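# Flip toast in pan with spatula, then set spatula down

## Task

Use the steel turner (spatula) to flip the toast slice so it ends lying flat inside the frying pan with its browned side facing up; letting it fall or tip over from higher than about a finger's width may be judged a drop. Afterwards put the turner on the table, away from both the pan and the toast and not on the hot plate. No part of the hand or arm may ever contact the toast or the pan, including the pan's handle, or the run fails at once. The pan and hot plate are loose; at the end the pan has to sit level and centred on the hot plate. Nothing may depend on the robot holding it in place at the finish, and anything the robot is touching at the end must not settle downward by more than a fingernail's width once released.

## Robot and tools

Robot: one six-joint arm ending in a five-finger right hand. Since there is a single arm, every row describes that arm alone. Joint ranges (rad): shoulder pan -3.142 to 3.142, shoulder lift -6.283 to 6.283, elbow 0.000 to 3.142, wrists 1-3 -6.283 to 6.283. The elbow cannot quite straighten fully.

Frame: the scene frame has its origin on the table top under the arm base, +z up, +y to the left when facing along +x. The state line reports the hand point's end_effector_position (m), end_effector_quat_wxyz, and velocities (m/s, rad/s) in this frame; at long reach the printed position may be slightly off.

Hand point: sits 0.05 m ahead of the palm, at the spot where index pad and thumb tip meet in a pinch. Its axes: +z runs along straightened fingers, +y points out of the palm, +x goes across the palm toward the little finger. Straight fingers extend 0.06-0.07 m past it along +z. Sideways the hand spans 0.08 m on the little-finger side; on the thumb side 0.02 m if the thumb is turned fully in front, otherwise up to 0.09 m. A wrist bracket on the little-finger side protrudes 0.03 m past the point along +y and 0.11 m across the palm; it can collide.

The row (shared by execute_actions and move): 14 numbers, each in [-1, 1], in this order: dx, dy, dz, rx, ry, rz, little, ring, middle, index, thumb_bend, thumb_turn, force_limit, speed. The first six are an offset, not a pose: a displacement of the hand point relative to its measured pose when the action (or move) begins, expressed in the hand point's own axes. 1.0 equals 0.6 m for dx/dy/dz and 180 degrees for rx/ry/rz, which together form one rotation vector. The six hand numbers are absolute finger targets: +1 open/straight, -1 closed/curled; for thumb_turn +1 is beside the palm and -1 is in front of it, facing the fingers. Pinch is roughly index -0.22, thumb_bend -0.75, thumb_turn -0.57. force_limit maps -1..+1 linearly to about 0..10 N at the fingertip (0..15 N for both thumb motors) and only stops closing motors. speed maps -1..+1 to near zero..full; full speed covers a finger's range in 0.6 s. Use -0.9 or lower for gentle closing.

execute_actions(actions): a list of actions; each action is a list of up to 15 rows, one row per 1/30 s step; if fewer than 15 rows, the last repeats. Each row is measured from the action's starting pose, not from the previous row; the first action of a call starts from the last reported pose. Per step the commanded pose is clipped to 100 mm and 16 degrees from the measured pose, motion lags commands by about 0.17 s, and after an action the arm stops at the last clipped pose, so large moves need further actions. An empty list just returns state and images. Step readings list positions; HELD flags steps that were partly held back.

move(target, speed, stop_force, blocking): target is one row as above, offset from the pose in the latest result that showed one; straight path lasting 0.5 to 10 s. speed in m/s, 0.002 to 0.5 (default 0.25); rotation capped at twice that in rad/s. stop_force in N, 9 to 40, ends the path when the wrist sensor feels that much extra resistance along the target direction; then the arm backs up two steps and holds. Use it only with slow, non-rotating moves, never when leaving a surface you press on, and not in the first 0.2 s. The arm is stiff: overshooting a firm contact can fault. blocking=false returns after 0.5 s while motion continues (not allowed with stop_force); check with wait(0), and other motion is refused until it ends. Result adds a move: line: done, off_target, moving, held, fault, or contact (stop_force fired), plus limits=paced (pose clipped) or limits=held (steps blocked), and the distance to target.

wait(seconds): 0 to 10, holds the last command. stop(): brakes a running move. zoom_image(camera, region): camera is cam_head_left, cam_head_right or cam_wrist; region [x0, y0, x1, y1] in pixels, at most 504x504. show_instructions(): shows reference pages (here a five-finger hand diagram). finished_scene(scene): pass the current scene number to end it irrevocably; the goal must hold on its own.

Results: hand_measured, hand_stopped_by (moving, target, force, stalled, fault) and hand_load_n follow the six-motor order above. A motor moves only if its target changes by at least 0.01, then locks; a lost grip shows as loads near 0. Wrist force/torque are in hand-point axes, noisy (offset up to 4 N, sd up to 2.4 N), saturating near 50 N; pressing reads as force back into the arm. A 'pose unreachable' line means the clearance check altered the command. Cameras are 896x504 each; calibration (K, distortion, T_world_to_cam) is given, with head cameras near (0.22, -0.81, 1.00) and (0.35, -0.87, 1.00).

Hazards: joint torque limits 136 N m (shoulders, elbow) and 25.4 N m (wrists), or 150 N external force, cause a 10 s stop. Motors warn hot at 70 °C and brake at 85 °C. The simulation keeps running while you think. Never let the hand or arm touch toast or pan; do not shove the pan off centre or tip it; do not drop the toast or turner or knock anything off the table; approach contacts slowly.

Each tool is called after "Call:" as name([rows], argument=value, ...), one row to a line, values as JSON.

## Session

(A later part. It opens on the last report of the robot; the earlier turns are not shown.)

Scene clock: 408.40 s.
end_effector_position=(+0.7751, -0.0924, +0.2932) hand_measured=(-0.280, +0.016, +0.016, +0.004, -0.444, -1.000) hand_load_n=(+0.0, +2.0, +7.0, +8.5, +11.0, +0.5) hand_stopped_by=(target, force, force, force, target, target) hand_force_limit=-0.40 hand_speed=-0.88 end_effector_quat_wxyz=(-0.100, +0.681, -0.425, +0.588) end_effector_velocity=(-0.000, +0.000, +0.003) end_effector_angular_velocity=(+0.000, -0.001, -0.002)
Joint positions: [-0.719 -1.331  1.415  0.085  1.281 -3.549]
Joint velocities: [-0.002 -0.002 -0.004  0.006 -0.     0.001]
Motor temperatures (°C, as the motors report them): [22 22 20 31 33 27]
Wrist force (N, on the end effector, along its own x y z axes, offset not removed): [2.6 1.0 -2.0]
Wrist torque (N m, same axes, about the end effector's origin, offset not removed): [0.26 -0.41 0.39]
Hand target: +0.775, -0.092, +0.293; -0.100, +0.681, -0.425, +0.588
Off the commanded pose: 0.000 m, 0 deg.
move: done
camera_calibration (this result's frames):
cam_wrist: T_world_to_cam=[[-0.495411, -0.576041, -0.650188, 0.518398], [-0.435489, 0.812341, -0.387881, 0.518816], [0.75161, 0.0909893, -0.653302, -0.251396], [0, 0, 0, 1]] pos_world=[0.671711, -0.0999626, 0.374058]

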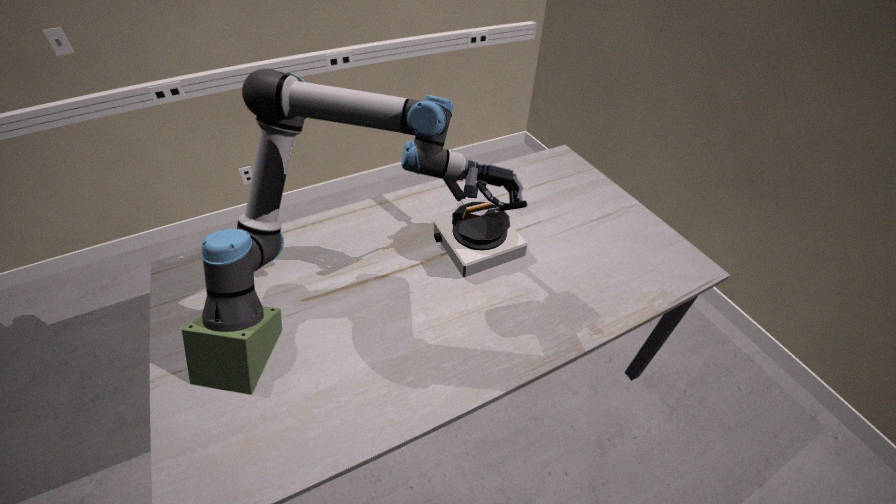

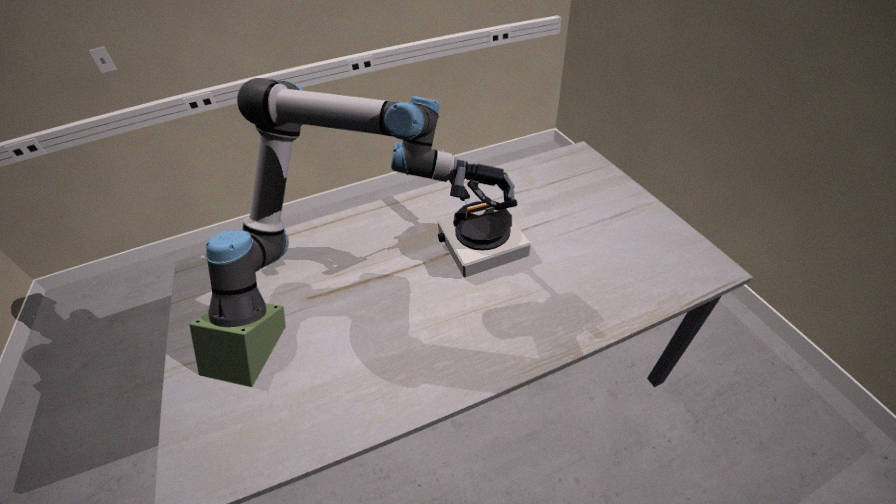

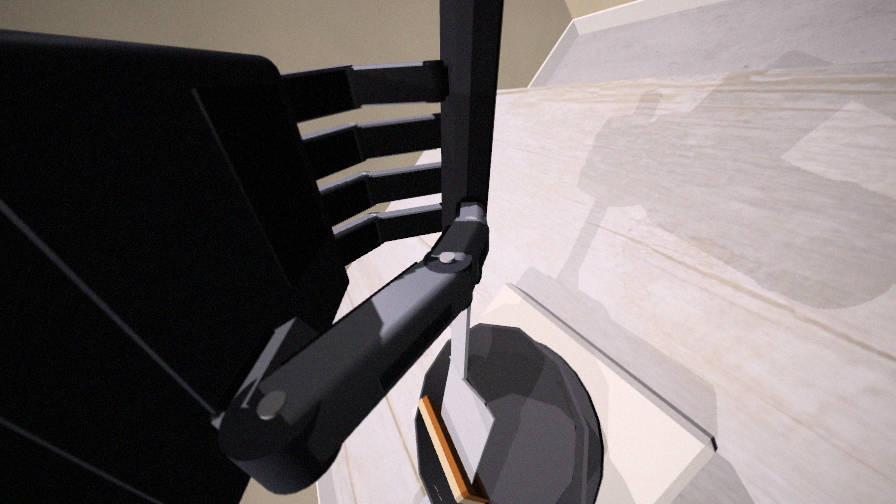

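Call:
move(target=[-0.0438, 0.0133, 0.0065, 0, 0, 0, -0.28, -0.3, -0.35, -0.35, -0.45, -1, -0.4, -0.88], speed=0.015)

Call:
zoom_image(camera="cam_wrist", region=[340, 300, 600, 504])

Call:
zoom_image(camera="cam_head_left", region=[430, 170, 540, 260])

Scene clock: 414.27 s.
end_effector_position=(+0.7762, -0.0805, +0.2683) hand_measured=(-0.280, +0.016, +0.016, +0.004, -0.444, -1.000) hand_load_n=(+0.0, +2.0, +7.0, +8.5, +11.0, +0.5) hand_stopped_by=(target, force, force, force, target, target) hand_force_limit=-0.40 hand_speed=-0.88 end_effector_quat_wxyz=(-0.100, +0.681, -0.425, +0.588) end_effector_velocity=(+0.000, +0.001, -0.002) end_effector_angular_velocity=(+0.000, +0.001, +0.000)
Joint positions: [-0.674 -1.324  1.45   0.041  1.325 -3.542]
Joint velocities: [ 0.002  0.001  0.002 -0.002  0.002  0.   ]
Motor temperatures (°C, as the motors report them): [22 22 20 31 33 27]
Wrist force (N, on the end effector, along its own x y z axes, offset not removed): [0.4 2.1 -0.2]
Wrist torque (N m, same axes, about the end effector's origin, offset not removed): [0.28 -0.09 0.22]
Hand target: +0.776, -0.080, +0.268; -0.100, +0.681, -0.425, +0.588
Off the commanded pose: 0.000 m, 0 deg.
move: done
camera_calibration (this result's frames):
cam_wrist: T_world_to_cam=[[-0.495402, -0.576017, -0.650216, 0.509625], [-0.435488, 0.812355, -0.387854, 0.500041], [0.751616, 0.0910178, -0.653291, -0.269593], [0, 0, 0, 1]] pos_world=[0.672861, -0.0881199, 0.349186]

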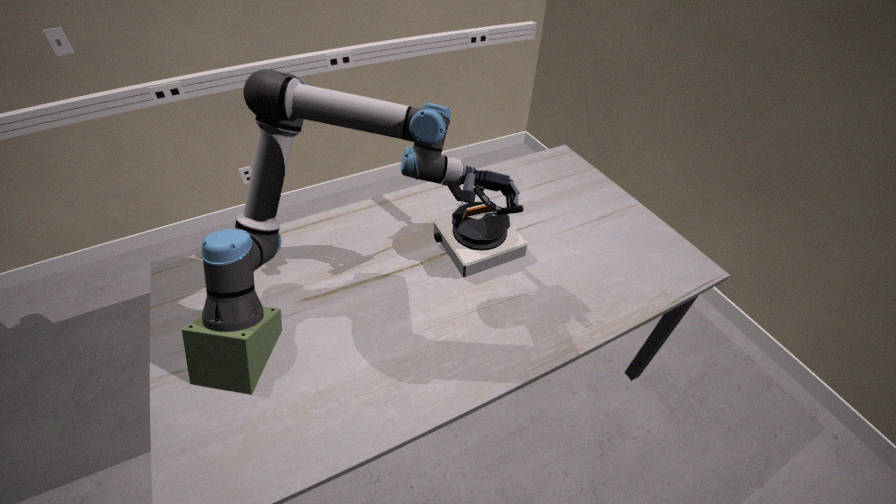

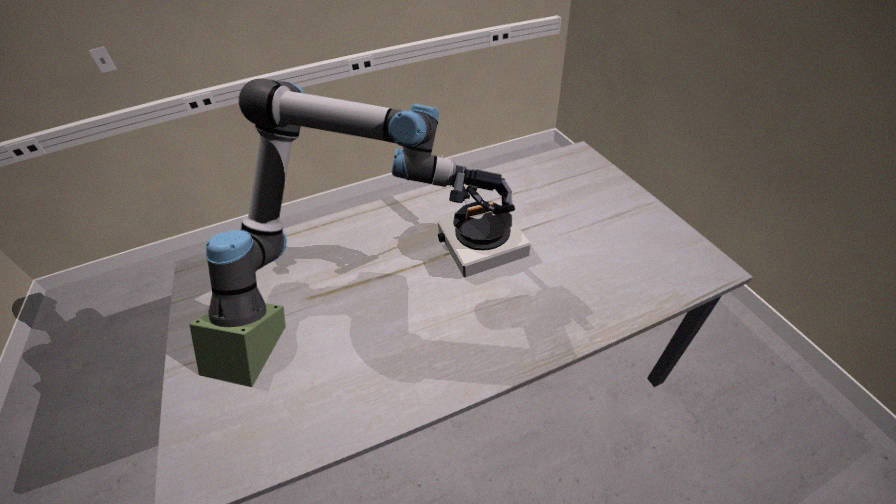

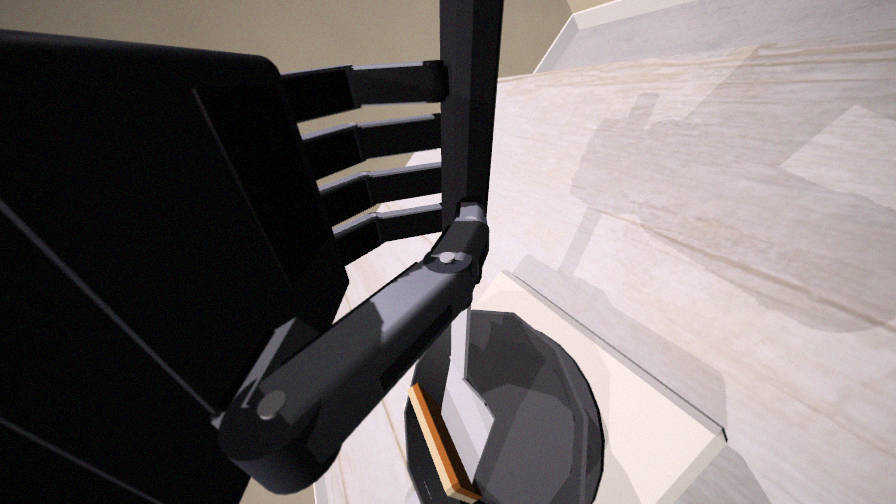

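Region (340, 300, 600, 504) of cam_wrist's 896x504 image, scaled by 1.938, with more detail than that image has; it fills the top 395 rows of this view, and the rest is white.

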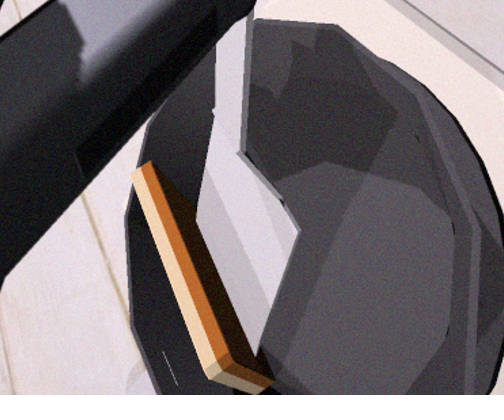

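Region (430, 170, 540, 260) of cam_head_left's 896x504 image, scaled by 4.582, with more detail than that image has; it fills the top 412 rows of this view, and the rest is white.

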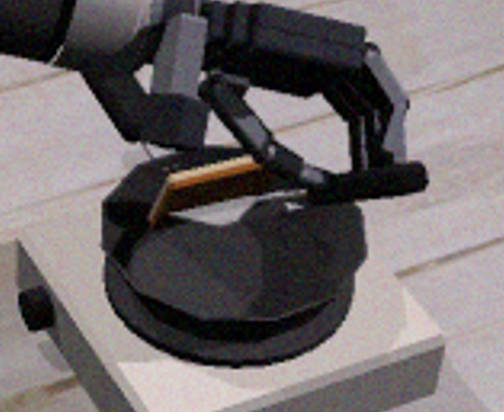

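Call:
move(target=[-0.0093, -0.0088, -0.0037, 0, 0, 0, -0.28, -0.3, -0.35, -0.35, -0.45, -1, -0.4, -0.88], speed=0.006)

Call:
zoom_image(camera="cam_wrist", region=[340, 300, 600, 504])

Call:
zoom_image(camera="cam_head_left", region=[430, 170, 540, 260])

Scene clock: 421.07 s.
end_effector_position=(+0.7770, -0.0726, +0.2683) hand_measured=(-0.280, +0.016, +0.016, +0.004, -0.444, -1.000) hand_load_n=(+0.0, +2.0, +7.0, +8.5, +11.0, +0.5) hand_stopped_by=(target, force, force, force, target, target) hand_force_limit=-0.40 hand_speed=-0.88 end_effector_quat_wxyz=(-0.100, +0.681, -0.425, +0.588) end_effector_velocity=(+0.000, +0.001, +0.000) end_effector_angular_velocity=(+0.001, -0.000, +0.000)
Joint positions: [-0.661 -1.329  1.448  0.048  1.338 -3.539]
Joint velocities: [ 0.002 -0.001 -0.001  0.001  0.001  0.001]
Motor temperatures (°C, as the motors report them): [22 22 20 31 33 27]
Wrist force (N, on the end effector, along its own x y z axes, offset not removed): [0.7 0.5 0.3]
Wrist torque (N m, same axes, about the end effector's origin, offset not removed): [0.15 -0.05 0.12]
Hand target: +0.777, -0.073, +0.268; -0.100, +0.681, -0.425, +0.588
Off the commanded pose: 0.000 m, 0 deg.
move: done
camera_calibration (this result's frames):
cam_wrist: T_world_to_cam=[[-0.495395, -0.576011, -0.650227, 0.514529], [-0.435491, 0.812357, -0.387845, 0.493969], [0.751619, 0.0910314, -0.653285, -0.270874], [0, 0, 0, 1]] pos_world=[0.673608, -0.0802468, 0.349186]

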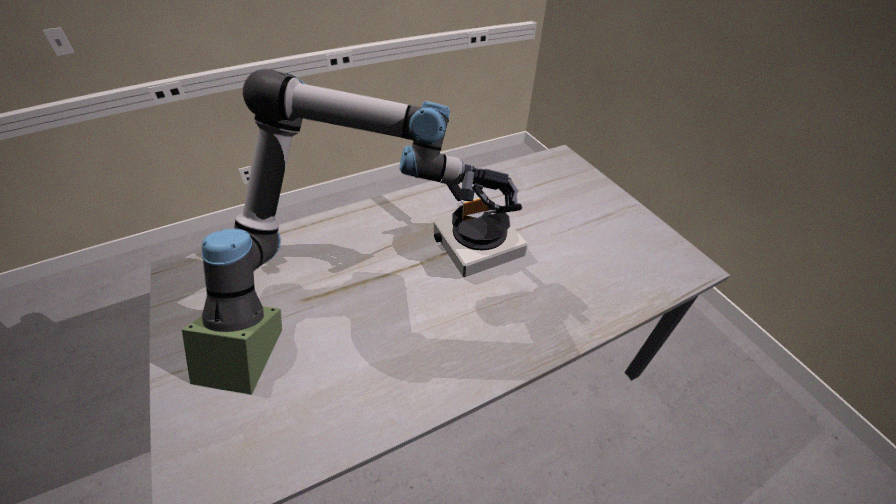

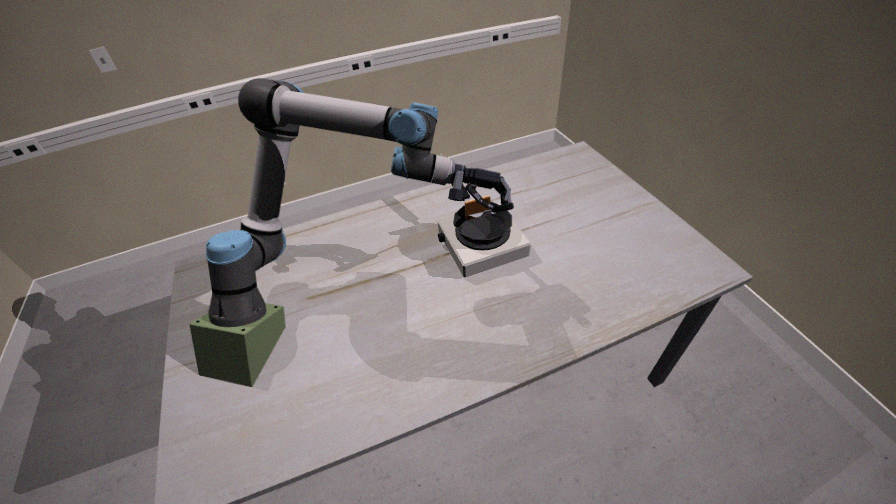

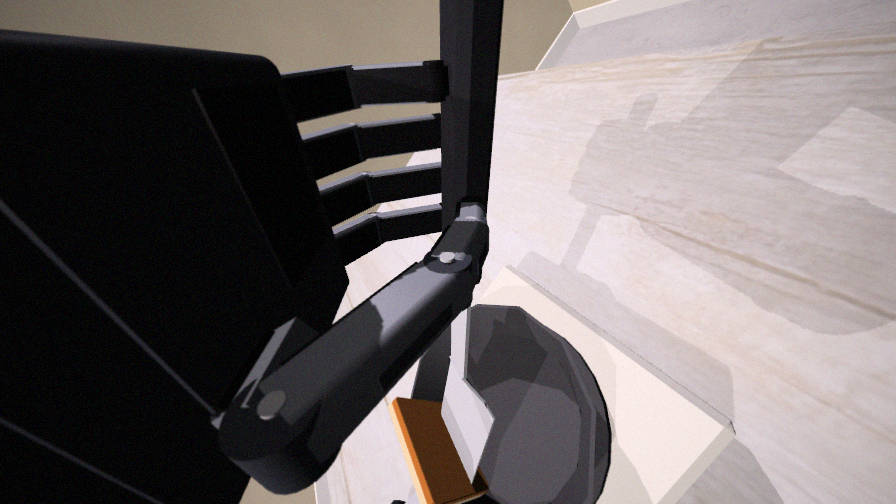

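Region (340, 300, 600, 504) of cam_wrist's 896x504 image, scaled by 1.938, with more detail than that image has; it fills the top 395 rows of this view, and the rest is white.

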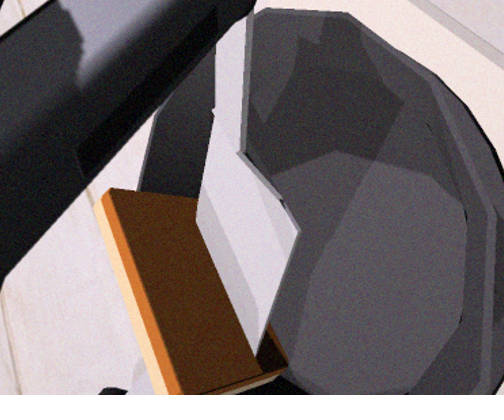

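Region (430, 170, 540, 260) of cam_head_left's 896x504 image, scaled by 4.582, with more detail than that image has; it fills the top 412 rows of this view, and the rest is white.

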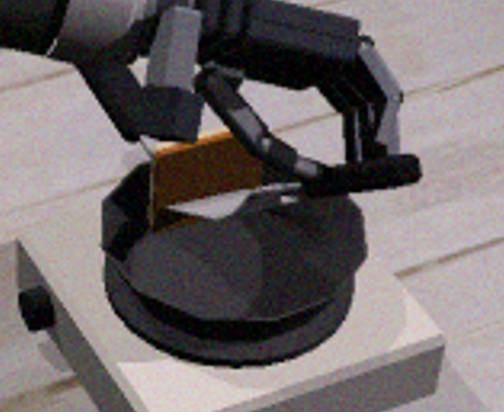

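Call:
move(target=[-0.013, -0.0013, -0.0004, 0, 0, 0, -0.28, -0.3, -0.35, -0.35, -0.45, -1, -0.4, -0.88], speed=0.005)

Call:
zoom_image(camera="cam_wrist", region=[340, 300, 600, 504])

Call:
zoom_image(camera="cam_head_left", region=[430, 170, 540, 260])

Scene clock: 426.70 s.
end_effector_position=(+0.7775, -0.0667, +0.2633) hand_measured=(-0.280, +0.014, +0.016, +0.004, -0.444, -1.000) hand_load_n=(+0.0, +1.5, +7.0, +8.5, +11.0, +0.0) hand_stopped_by=(target, force, force, force, target, target) hand_force_limit=-0.40 hand_speed=-0.88 end_effector_quat_wxyz=(-0.100, +0.681, -0.425, +0.588) end_effector_velocity=(-0.000, +0.001, -0.001) end_effector_angular_velocity=(+0.001, +0.000, -0.000)
Joint positions: [-0.645 -1.329  1.453  0.042  1.353 -3.537]
Joint velocities: [ 0.002  0.001  0.001 -0.001  0.002  0.001]
Motor temperatures (°C, as the motors report them): [22 22 20 31 33 27]
Wrist force (N, on the end effector, along its own x y z axes, offset not removed): [5.5 1.6 -1.0]
Wrist torque (N m, same axes, about the end effector's origin, offset not removed): [0.39 -0.42 0.54]
Hand target: +0.778, -0.067, +0.263; -0.100, +0.681, -0.425, +0.588
Off the commanded pose: 0.000 m, 0 deg.
move: done
camera_calibration (this result's frames):
cam_wrist: T_world_to_cam=[[-0.495373, -0.576008, -0.650246, 0.514992], [-0.435518, 0.812354, -0.38782, 0.487455], [0.751618, 0.0910779, -0.65328, -0.275073], [0, 0, 0, 1]] pos_world=[0.674158, -0.0742942, 0.344217]

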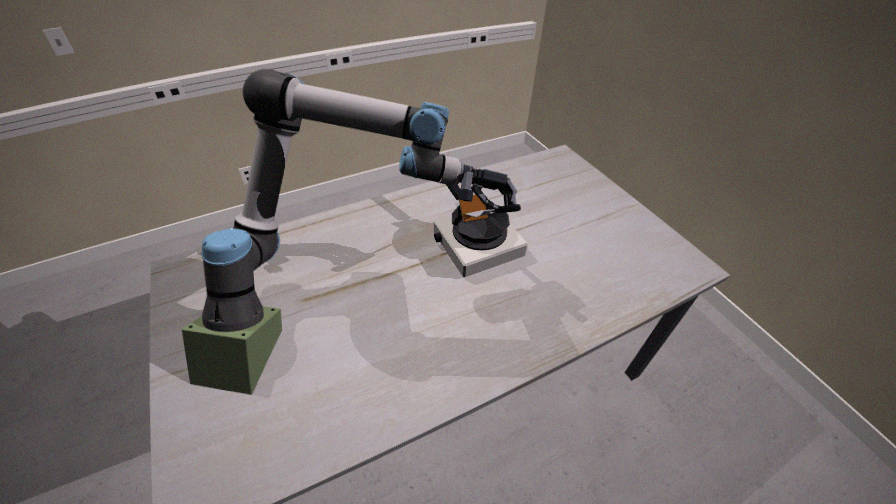

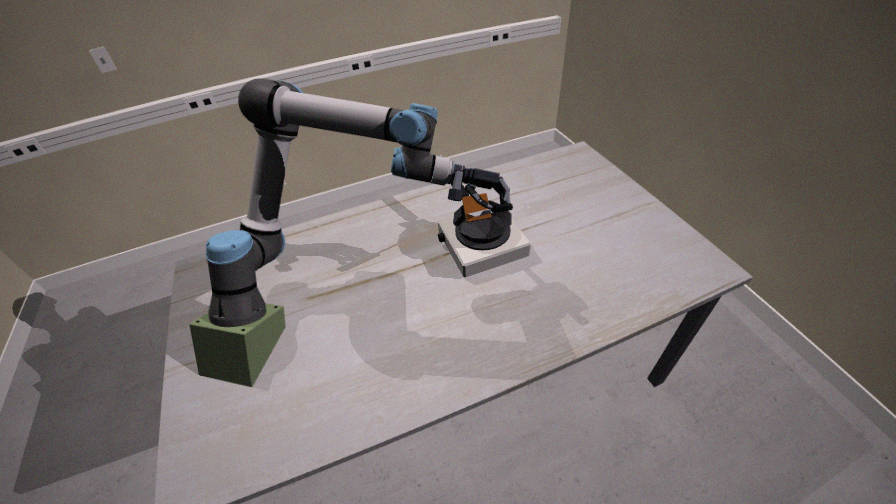

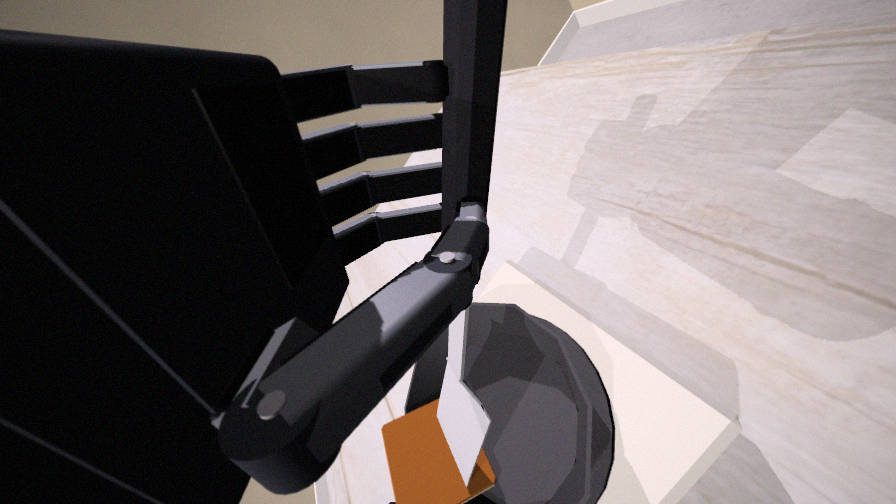

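Region (340, 300, 600, 504) of cam_wrist's 896x504 image, scaled by 1.938, with more detail than that image has; it fills the top 395 rows of this view, and the rest is white.

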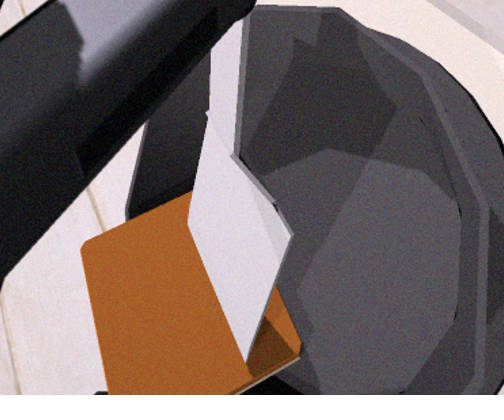

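Region (430, 170, 540, 260) of cam_head_left's 896x504 image, scaled by 4.582, with more detail than that image has; it fills the top 412 rows of this view, and the rest is white.

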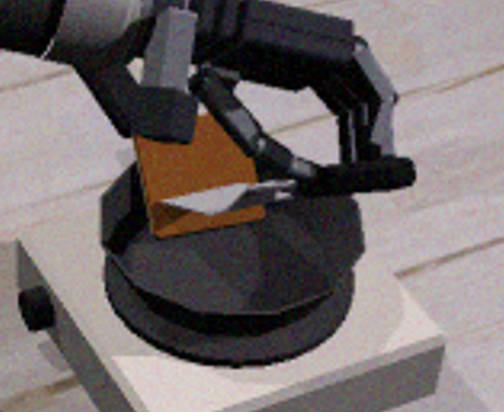

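Call:
move(target=[0.0046, 0.0087, 0.0037, 0, 0, 0, -0.28, -0.3, -0.35, -0.35, -0.45, -1, -0.4, -0.88], speed=0.008)

Call:
zoom_image(camera="cam_wrist", region=[340, 300, 600, 504])

Call:
zoom_image(camera="cam_head_left", region=[430, 170, 540, 260])

Scene clock: 438.43 s.
end_effector_position=(+0.7770, -0.0725, +0.2614) hand_measured=(-0.280, +0.014, +0.016, +0.004, -0.444, -1.000) hand_load_n=(+0.0, +1.5, +7.0, +8.5, +11.0, +0.0) hand_stopped_by=(target, force, force, force, target, target) hand_force_limit=-0.40 hand_speed=-0.88 end_effector_quat_wxyz=(-0.100, +0.681, -0.425, +0.588) end_effector_velocity=(+0.000, -0.001, -0.000) end_effector_angular_velocity=(+0.000, -0.001, +0.001)
Joint positions: [-0.654 -1.324  1.458  0.033  1.345 -3.538]
Joint velocities: [-0.001  0.     0.001 -0.002 -0.002  0.   ]
Motor temperatures (°C, as the motors report them): [22 22 20 31 33 27]
Wrist force (N, on the end effector, along its own x y z axes, offset not removed): [1.1 1.0 0.0]
Wrist torque (N m, same axes, about the end effector's origin, offset not removed): [0.13 -0.21 0.29]
Hand target: +0.777, -0.073, +0.261; -0.100, +0.681, -0.425, +0.588
Off the commanded pose: 0.000 m, 0 deg.
move: done
camera_calibration (this result's frames):
cam_wrist: T_world_to_cam=[[-0.495382, -0.57601, -0.650238, 0.510077], [-0.435523, 0.812353, -0.387818, 0.491205], [0.75161, 0.0910753, -0.65329, -0.275378], [0, 0, 0, 1]] pos_world=[0.67359, -0.0801417, 0.342268]

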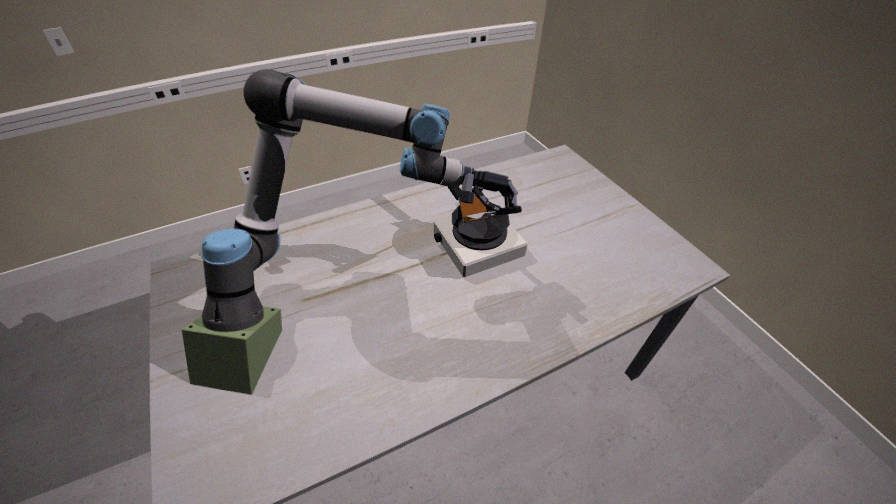

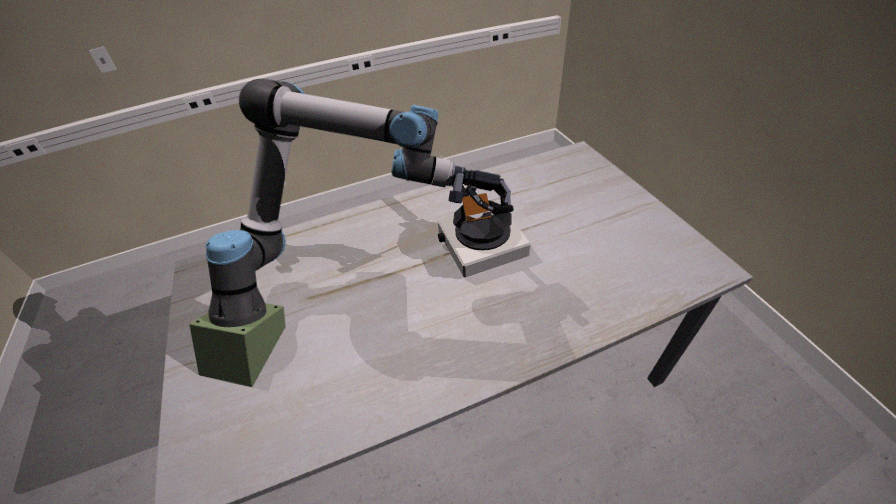

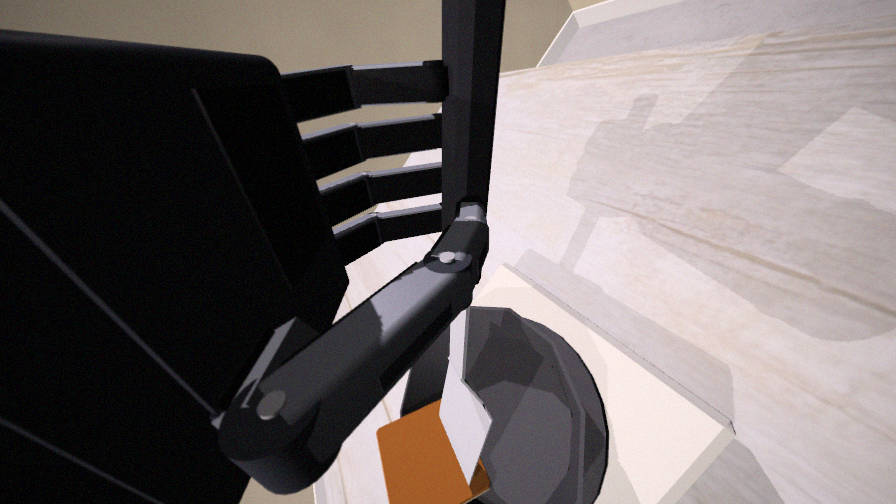

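Region (340, 300, 600, 504) of cam_wrist's 896x504 image, scaled by 1.938, with more detail than that image has; it fills the top 395 rows of this view, and the rest is white.

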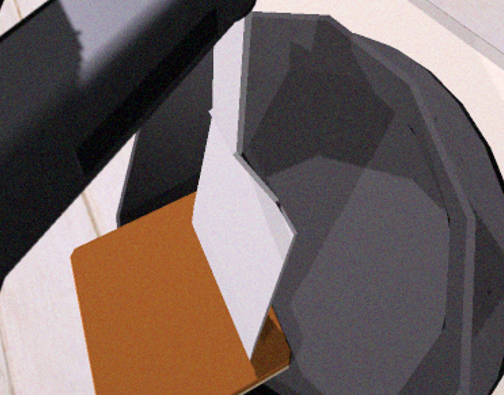

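Region (430, 170, 540, 260) of cam_head_left's 896x504 image, scaled by 4.582, with more detail than that image has; it fills the top 412 rows of this view, and the rest is white.

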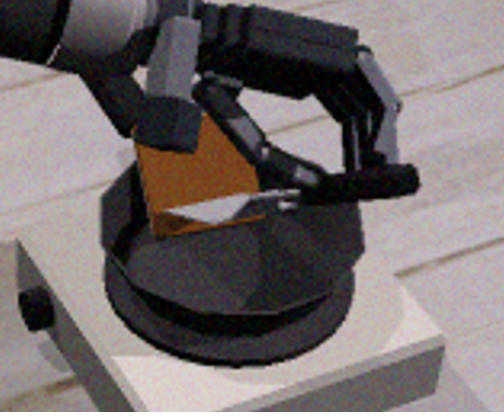

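Call:
move(target=[-0.006, 0.1467, 0.0638, 0.0018, -0.0442, 0.1019, -0.28, -0.3, -0.35, -0.35, -0.45, -1, -0.4, -0.88], speed=0.08)

Call:
zoom_image(camera="cam_wrist", region=[340, 260, 620, 504])

Call:
zoom_image(camera="cam_head_left", region=[430, 170, 550, 270])

Scene clock: 479.13 s.
end_effector_position=(+0.7705, -0.1384, +0.1919) hand_measured=(-0.280, +0.014, +0.016, +0.004, -0.444, -1.000) hand_load_n=(+0.0, +2.0, +7.0, +8.5, +11.0, +0.5) hand_stopped_by=(target, force, force, force, target, target) hand_force_limit=-0.40 hand_speed=-0.88 end_effector_quat_wxyz=(-0.223, +0.644, -0.518, +0.517) end_effector_velocity=(-0.000, -0.002, -0.002) end_effector_angular_velocity=(+0.008, -0.001, -0.000)
Joint positions: [-0.793 -1.183  1.507 -0.115  1.073 -3.257]
Joint velocities: [-0.003  0.004  0.001 -0.005 -0.005  0.007]
Motor temperatures (°C, as the motors report them): [22 22 20 31 33 27]
Wrist force (N, on the end effector, along its own x y z axes, offset not removed): [1.6 3.5 -0.7]
Wrist torque (N m, same axes, about the end effector's origin, offset not removed): [0.49 -0.19 0.25]
Hand target: +0.771, -0.139, +0.192; -0.223, +0.644, -0.518, +0.517
Off the commanded pose: 0.000 m, 0 deg.
move: done
camera_calibration (this result's frames):
cam_wrist: T_world_to_cam=[[-0.470126, -0.317977, -0.82333, 0.473264], [-0.426812, 0.898425, -0.103267, 0.465566], [0.772537, 0.302858, -0.558089, -0.315015], [0, 0, 0, 1]] pos_world=[0.664563, -0.172384, 0.261924]

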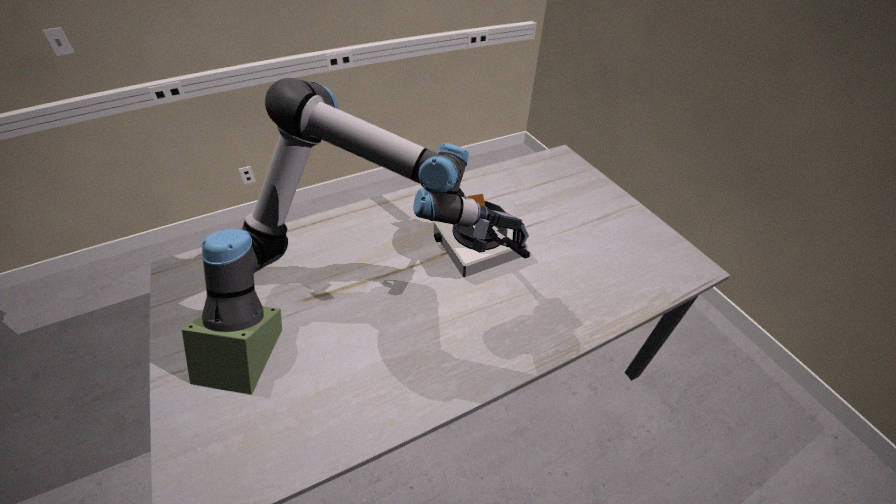

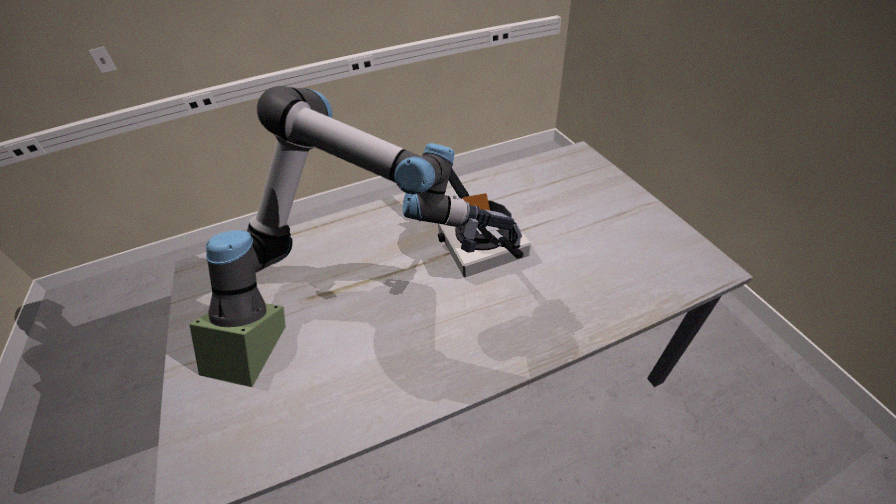

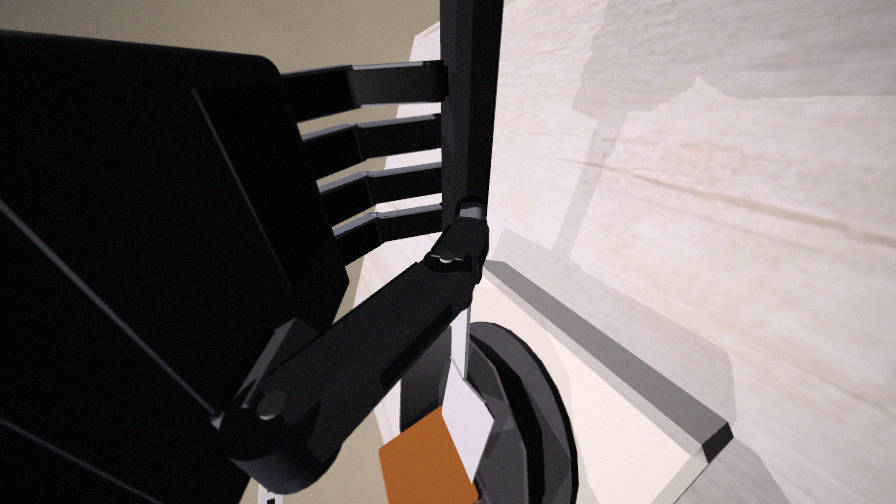

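Region (340, 260, 620, 504) of cam_wrist's 896x504 image, scaled by 1.800, with more detail than that image has; it fills the top 439 rows of this view, and the rest is white.

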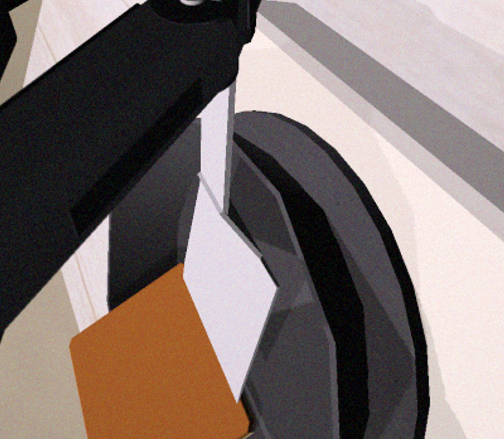

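Region (430, 170, 550, 270) of cam_head_left's 896x504 image, scaled by 4.200, with more detail than that image has.

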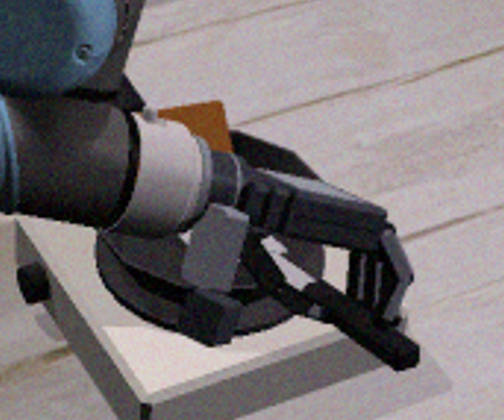

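Call:
move(target=[-0.0142, -0.0086, -0.0035, -0.0004, 0.0111, -0.0255, -0.28, -0.3, -0.35, -0.35, -0.45, -1, -0.4, -0.88], speed=0.03)

Call:
zoom_image(camera="cam_wrist", region=[360, 300, 564, 504])

Call:
zoom_image(camera="cam_head_right", region=[440, 170, 550, 270])

Scene clock: 494.13 s.
end_effector_position=(+0.7715, -0.1284, +0.1932) hand_measured=(-0.280, +0.014, +0.016, +0.004, -0.444, -1.000) hand_load_n=(+0.0, +2.0, +7.0, +8.5, +11.0, +0.5) hand_stopped_by=(target, force, force, force, target, target) hand_force_limit=-0.40 hand_speed=-0.88 end_effector_quat_wxyz=(-0.193, +0.655, -0.496, +0.537) end_effector_velocity=(+0.000, +0.001, +0.000) end_effector_angular_velocity=(-0.010, +0.001, +0.000)
Joint positions: [-0.756 -1.206  1.519 -0.112  1.143 -3.326]
Joint velocities: [ 0.004 -0.002  0.002 -0.001  0.008 -0.008]
Motor temperatures (°C, as the motors report them): [22 22 20 31 33 27]
Wrist force (N, on the end effector, along its own x y z axes, offset not removed): [-1.5 2.3 -1.2]
Wrist torque (N m, same axes, about the end effector's origin, offset not removed): [0.38 0.18 0.10]
Hand target: +0.772, -0.128, +0.193; -0.192, +0.655, -0.496, +0.537
Off the commanded pose: 0.000 m, 0 deg.
move: done
camera_calibration (this result's frames):
cam_wrist: T_world_to_cam=[[-0.476795, -0.38745, -0.789018, 0.467551], [-0.428023, 0.886347, -0.176594, 0.470716], [0.767765, 0.253518, -0.588443, -0.314843], [0, 0, 0, 1]] pos_world=[0.666128, -0.156246, 0.266765]

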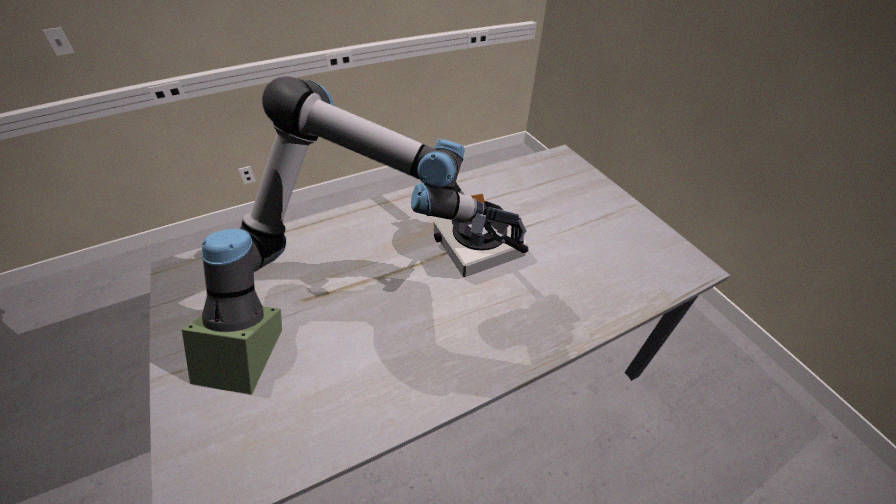

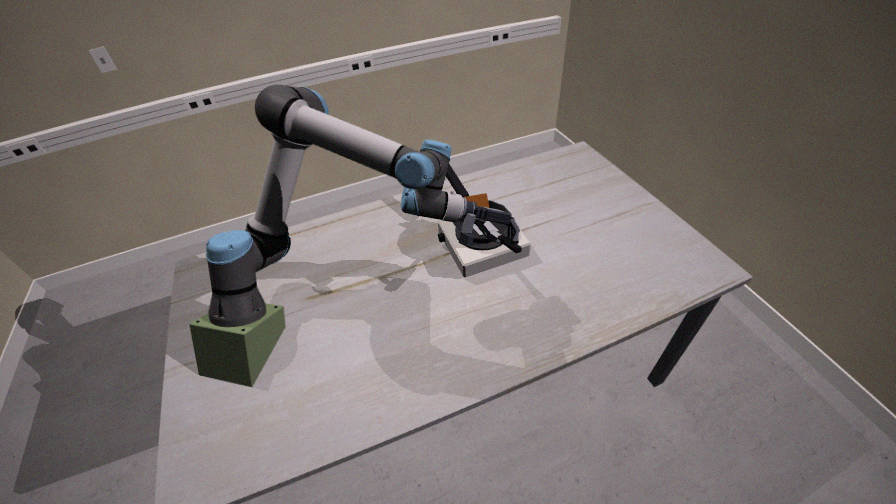

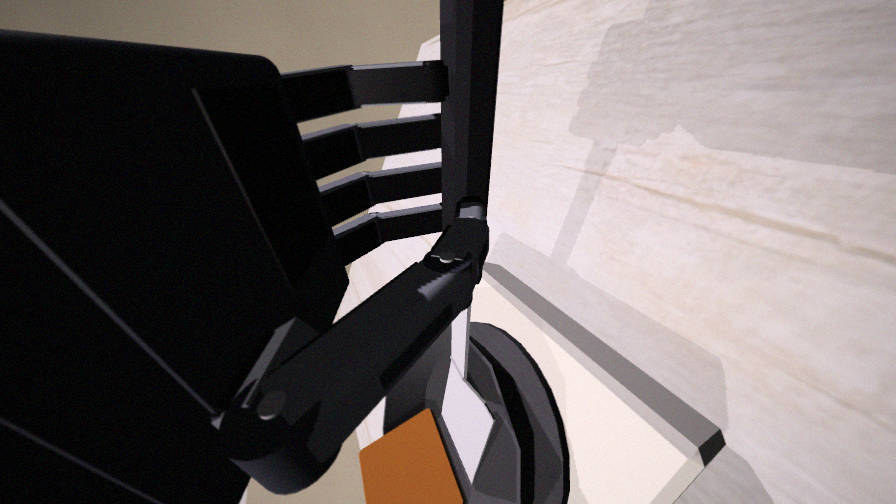

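Region (360, 300, 564, 504) of cam_wrist's 896x504 image, scaled by 2.471, with more detail than that image has.

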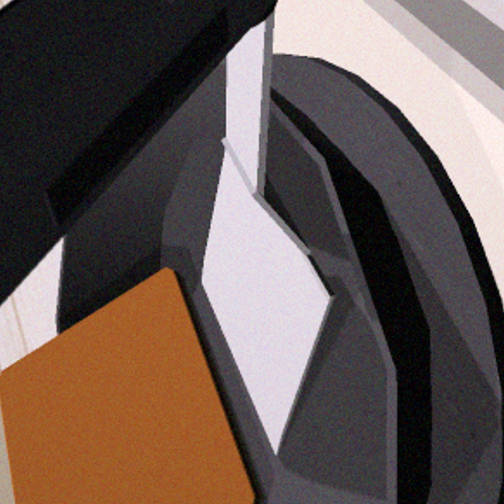

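Region (440, 170, 550, 270) of cam_head_right's 896x504 image, scaled by 4.582, with more detail than that image has; it fills the top 458 rows of this view, and the rest is white.

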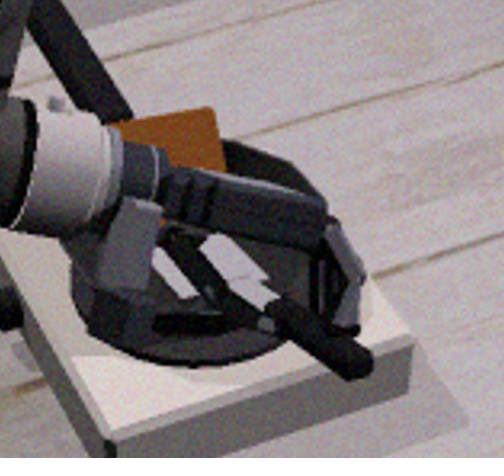

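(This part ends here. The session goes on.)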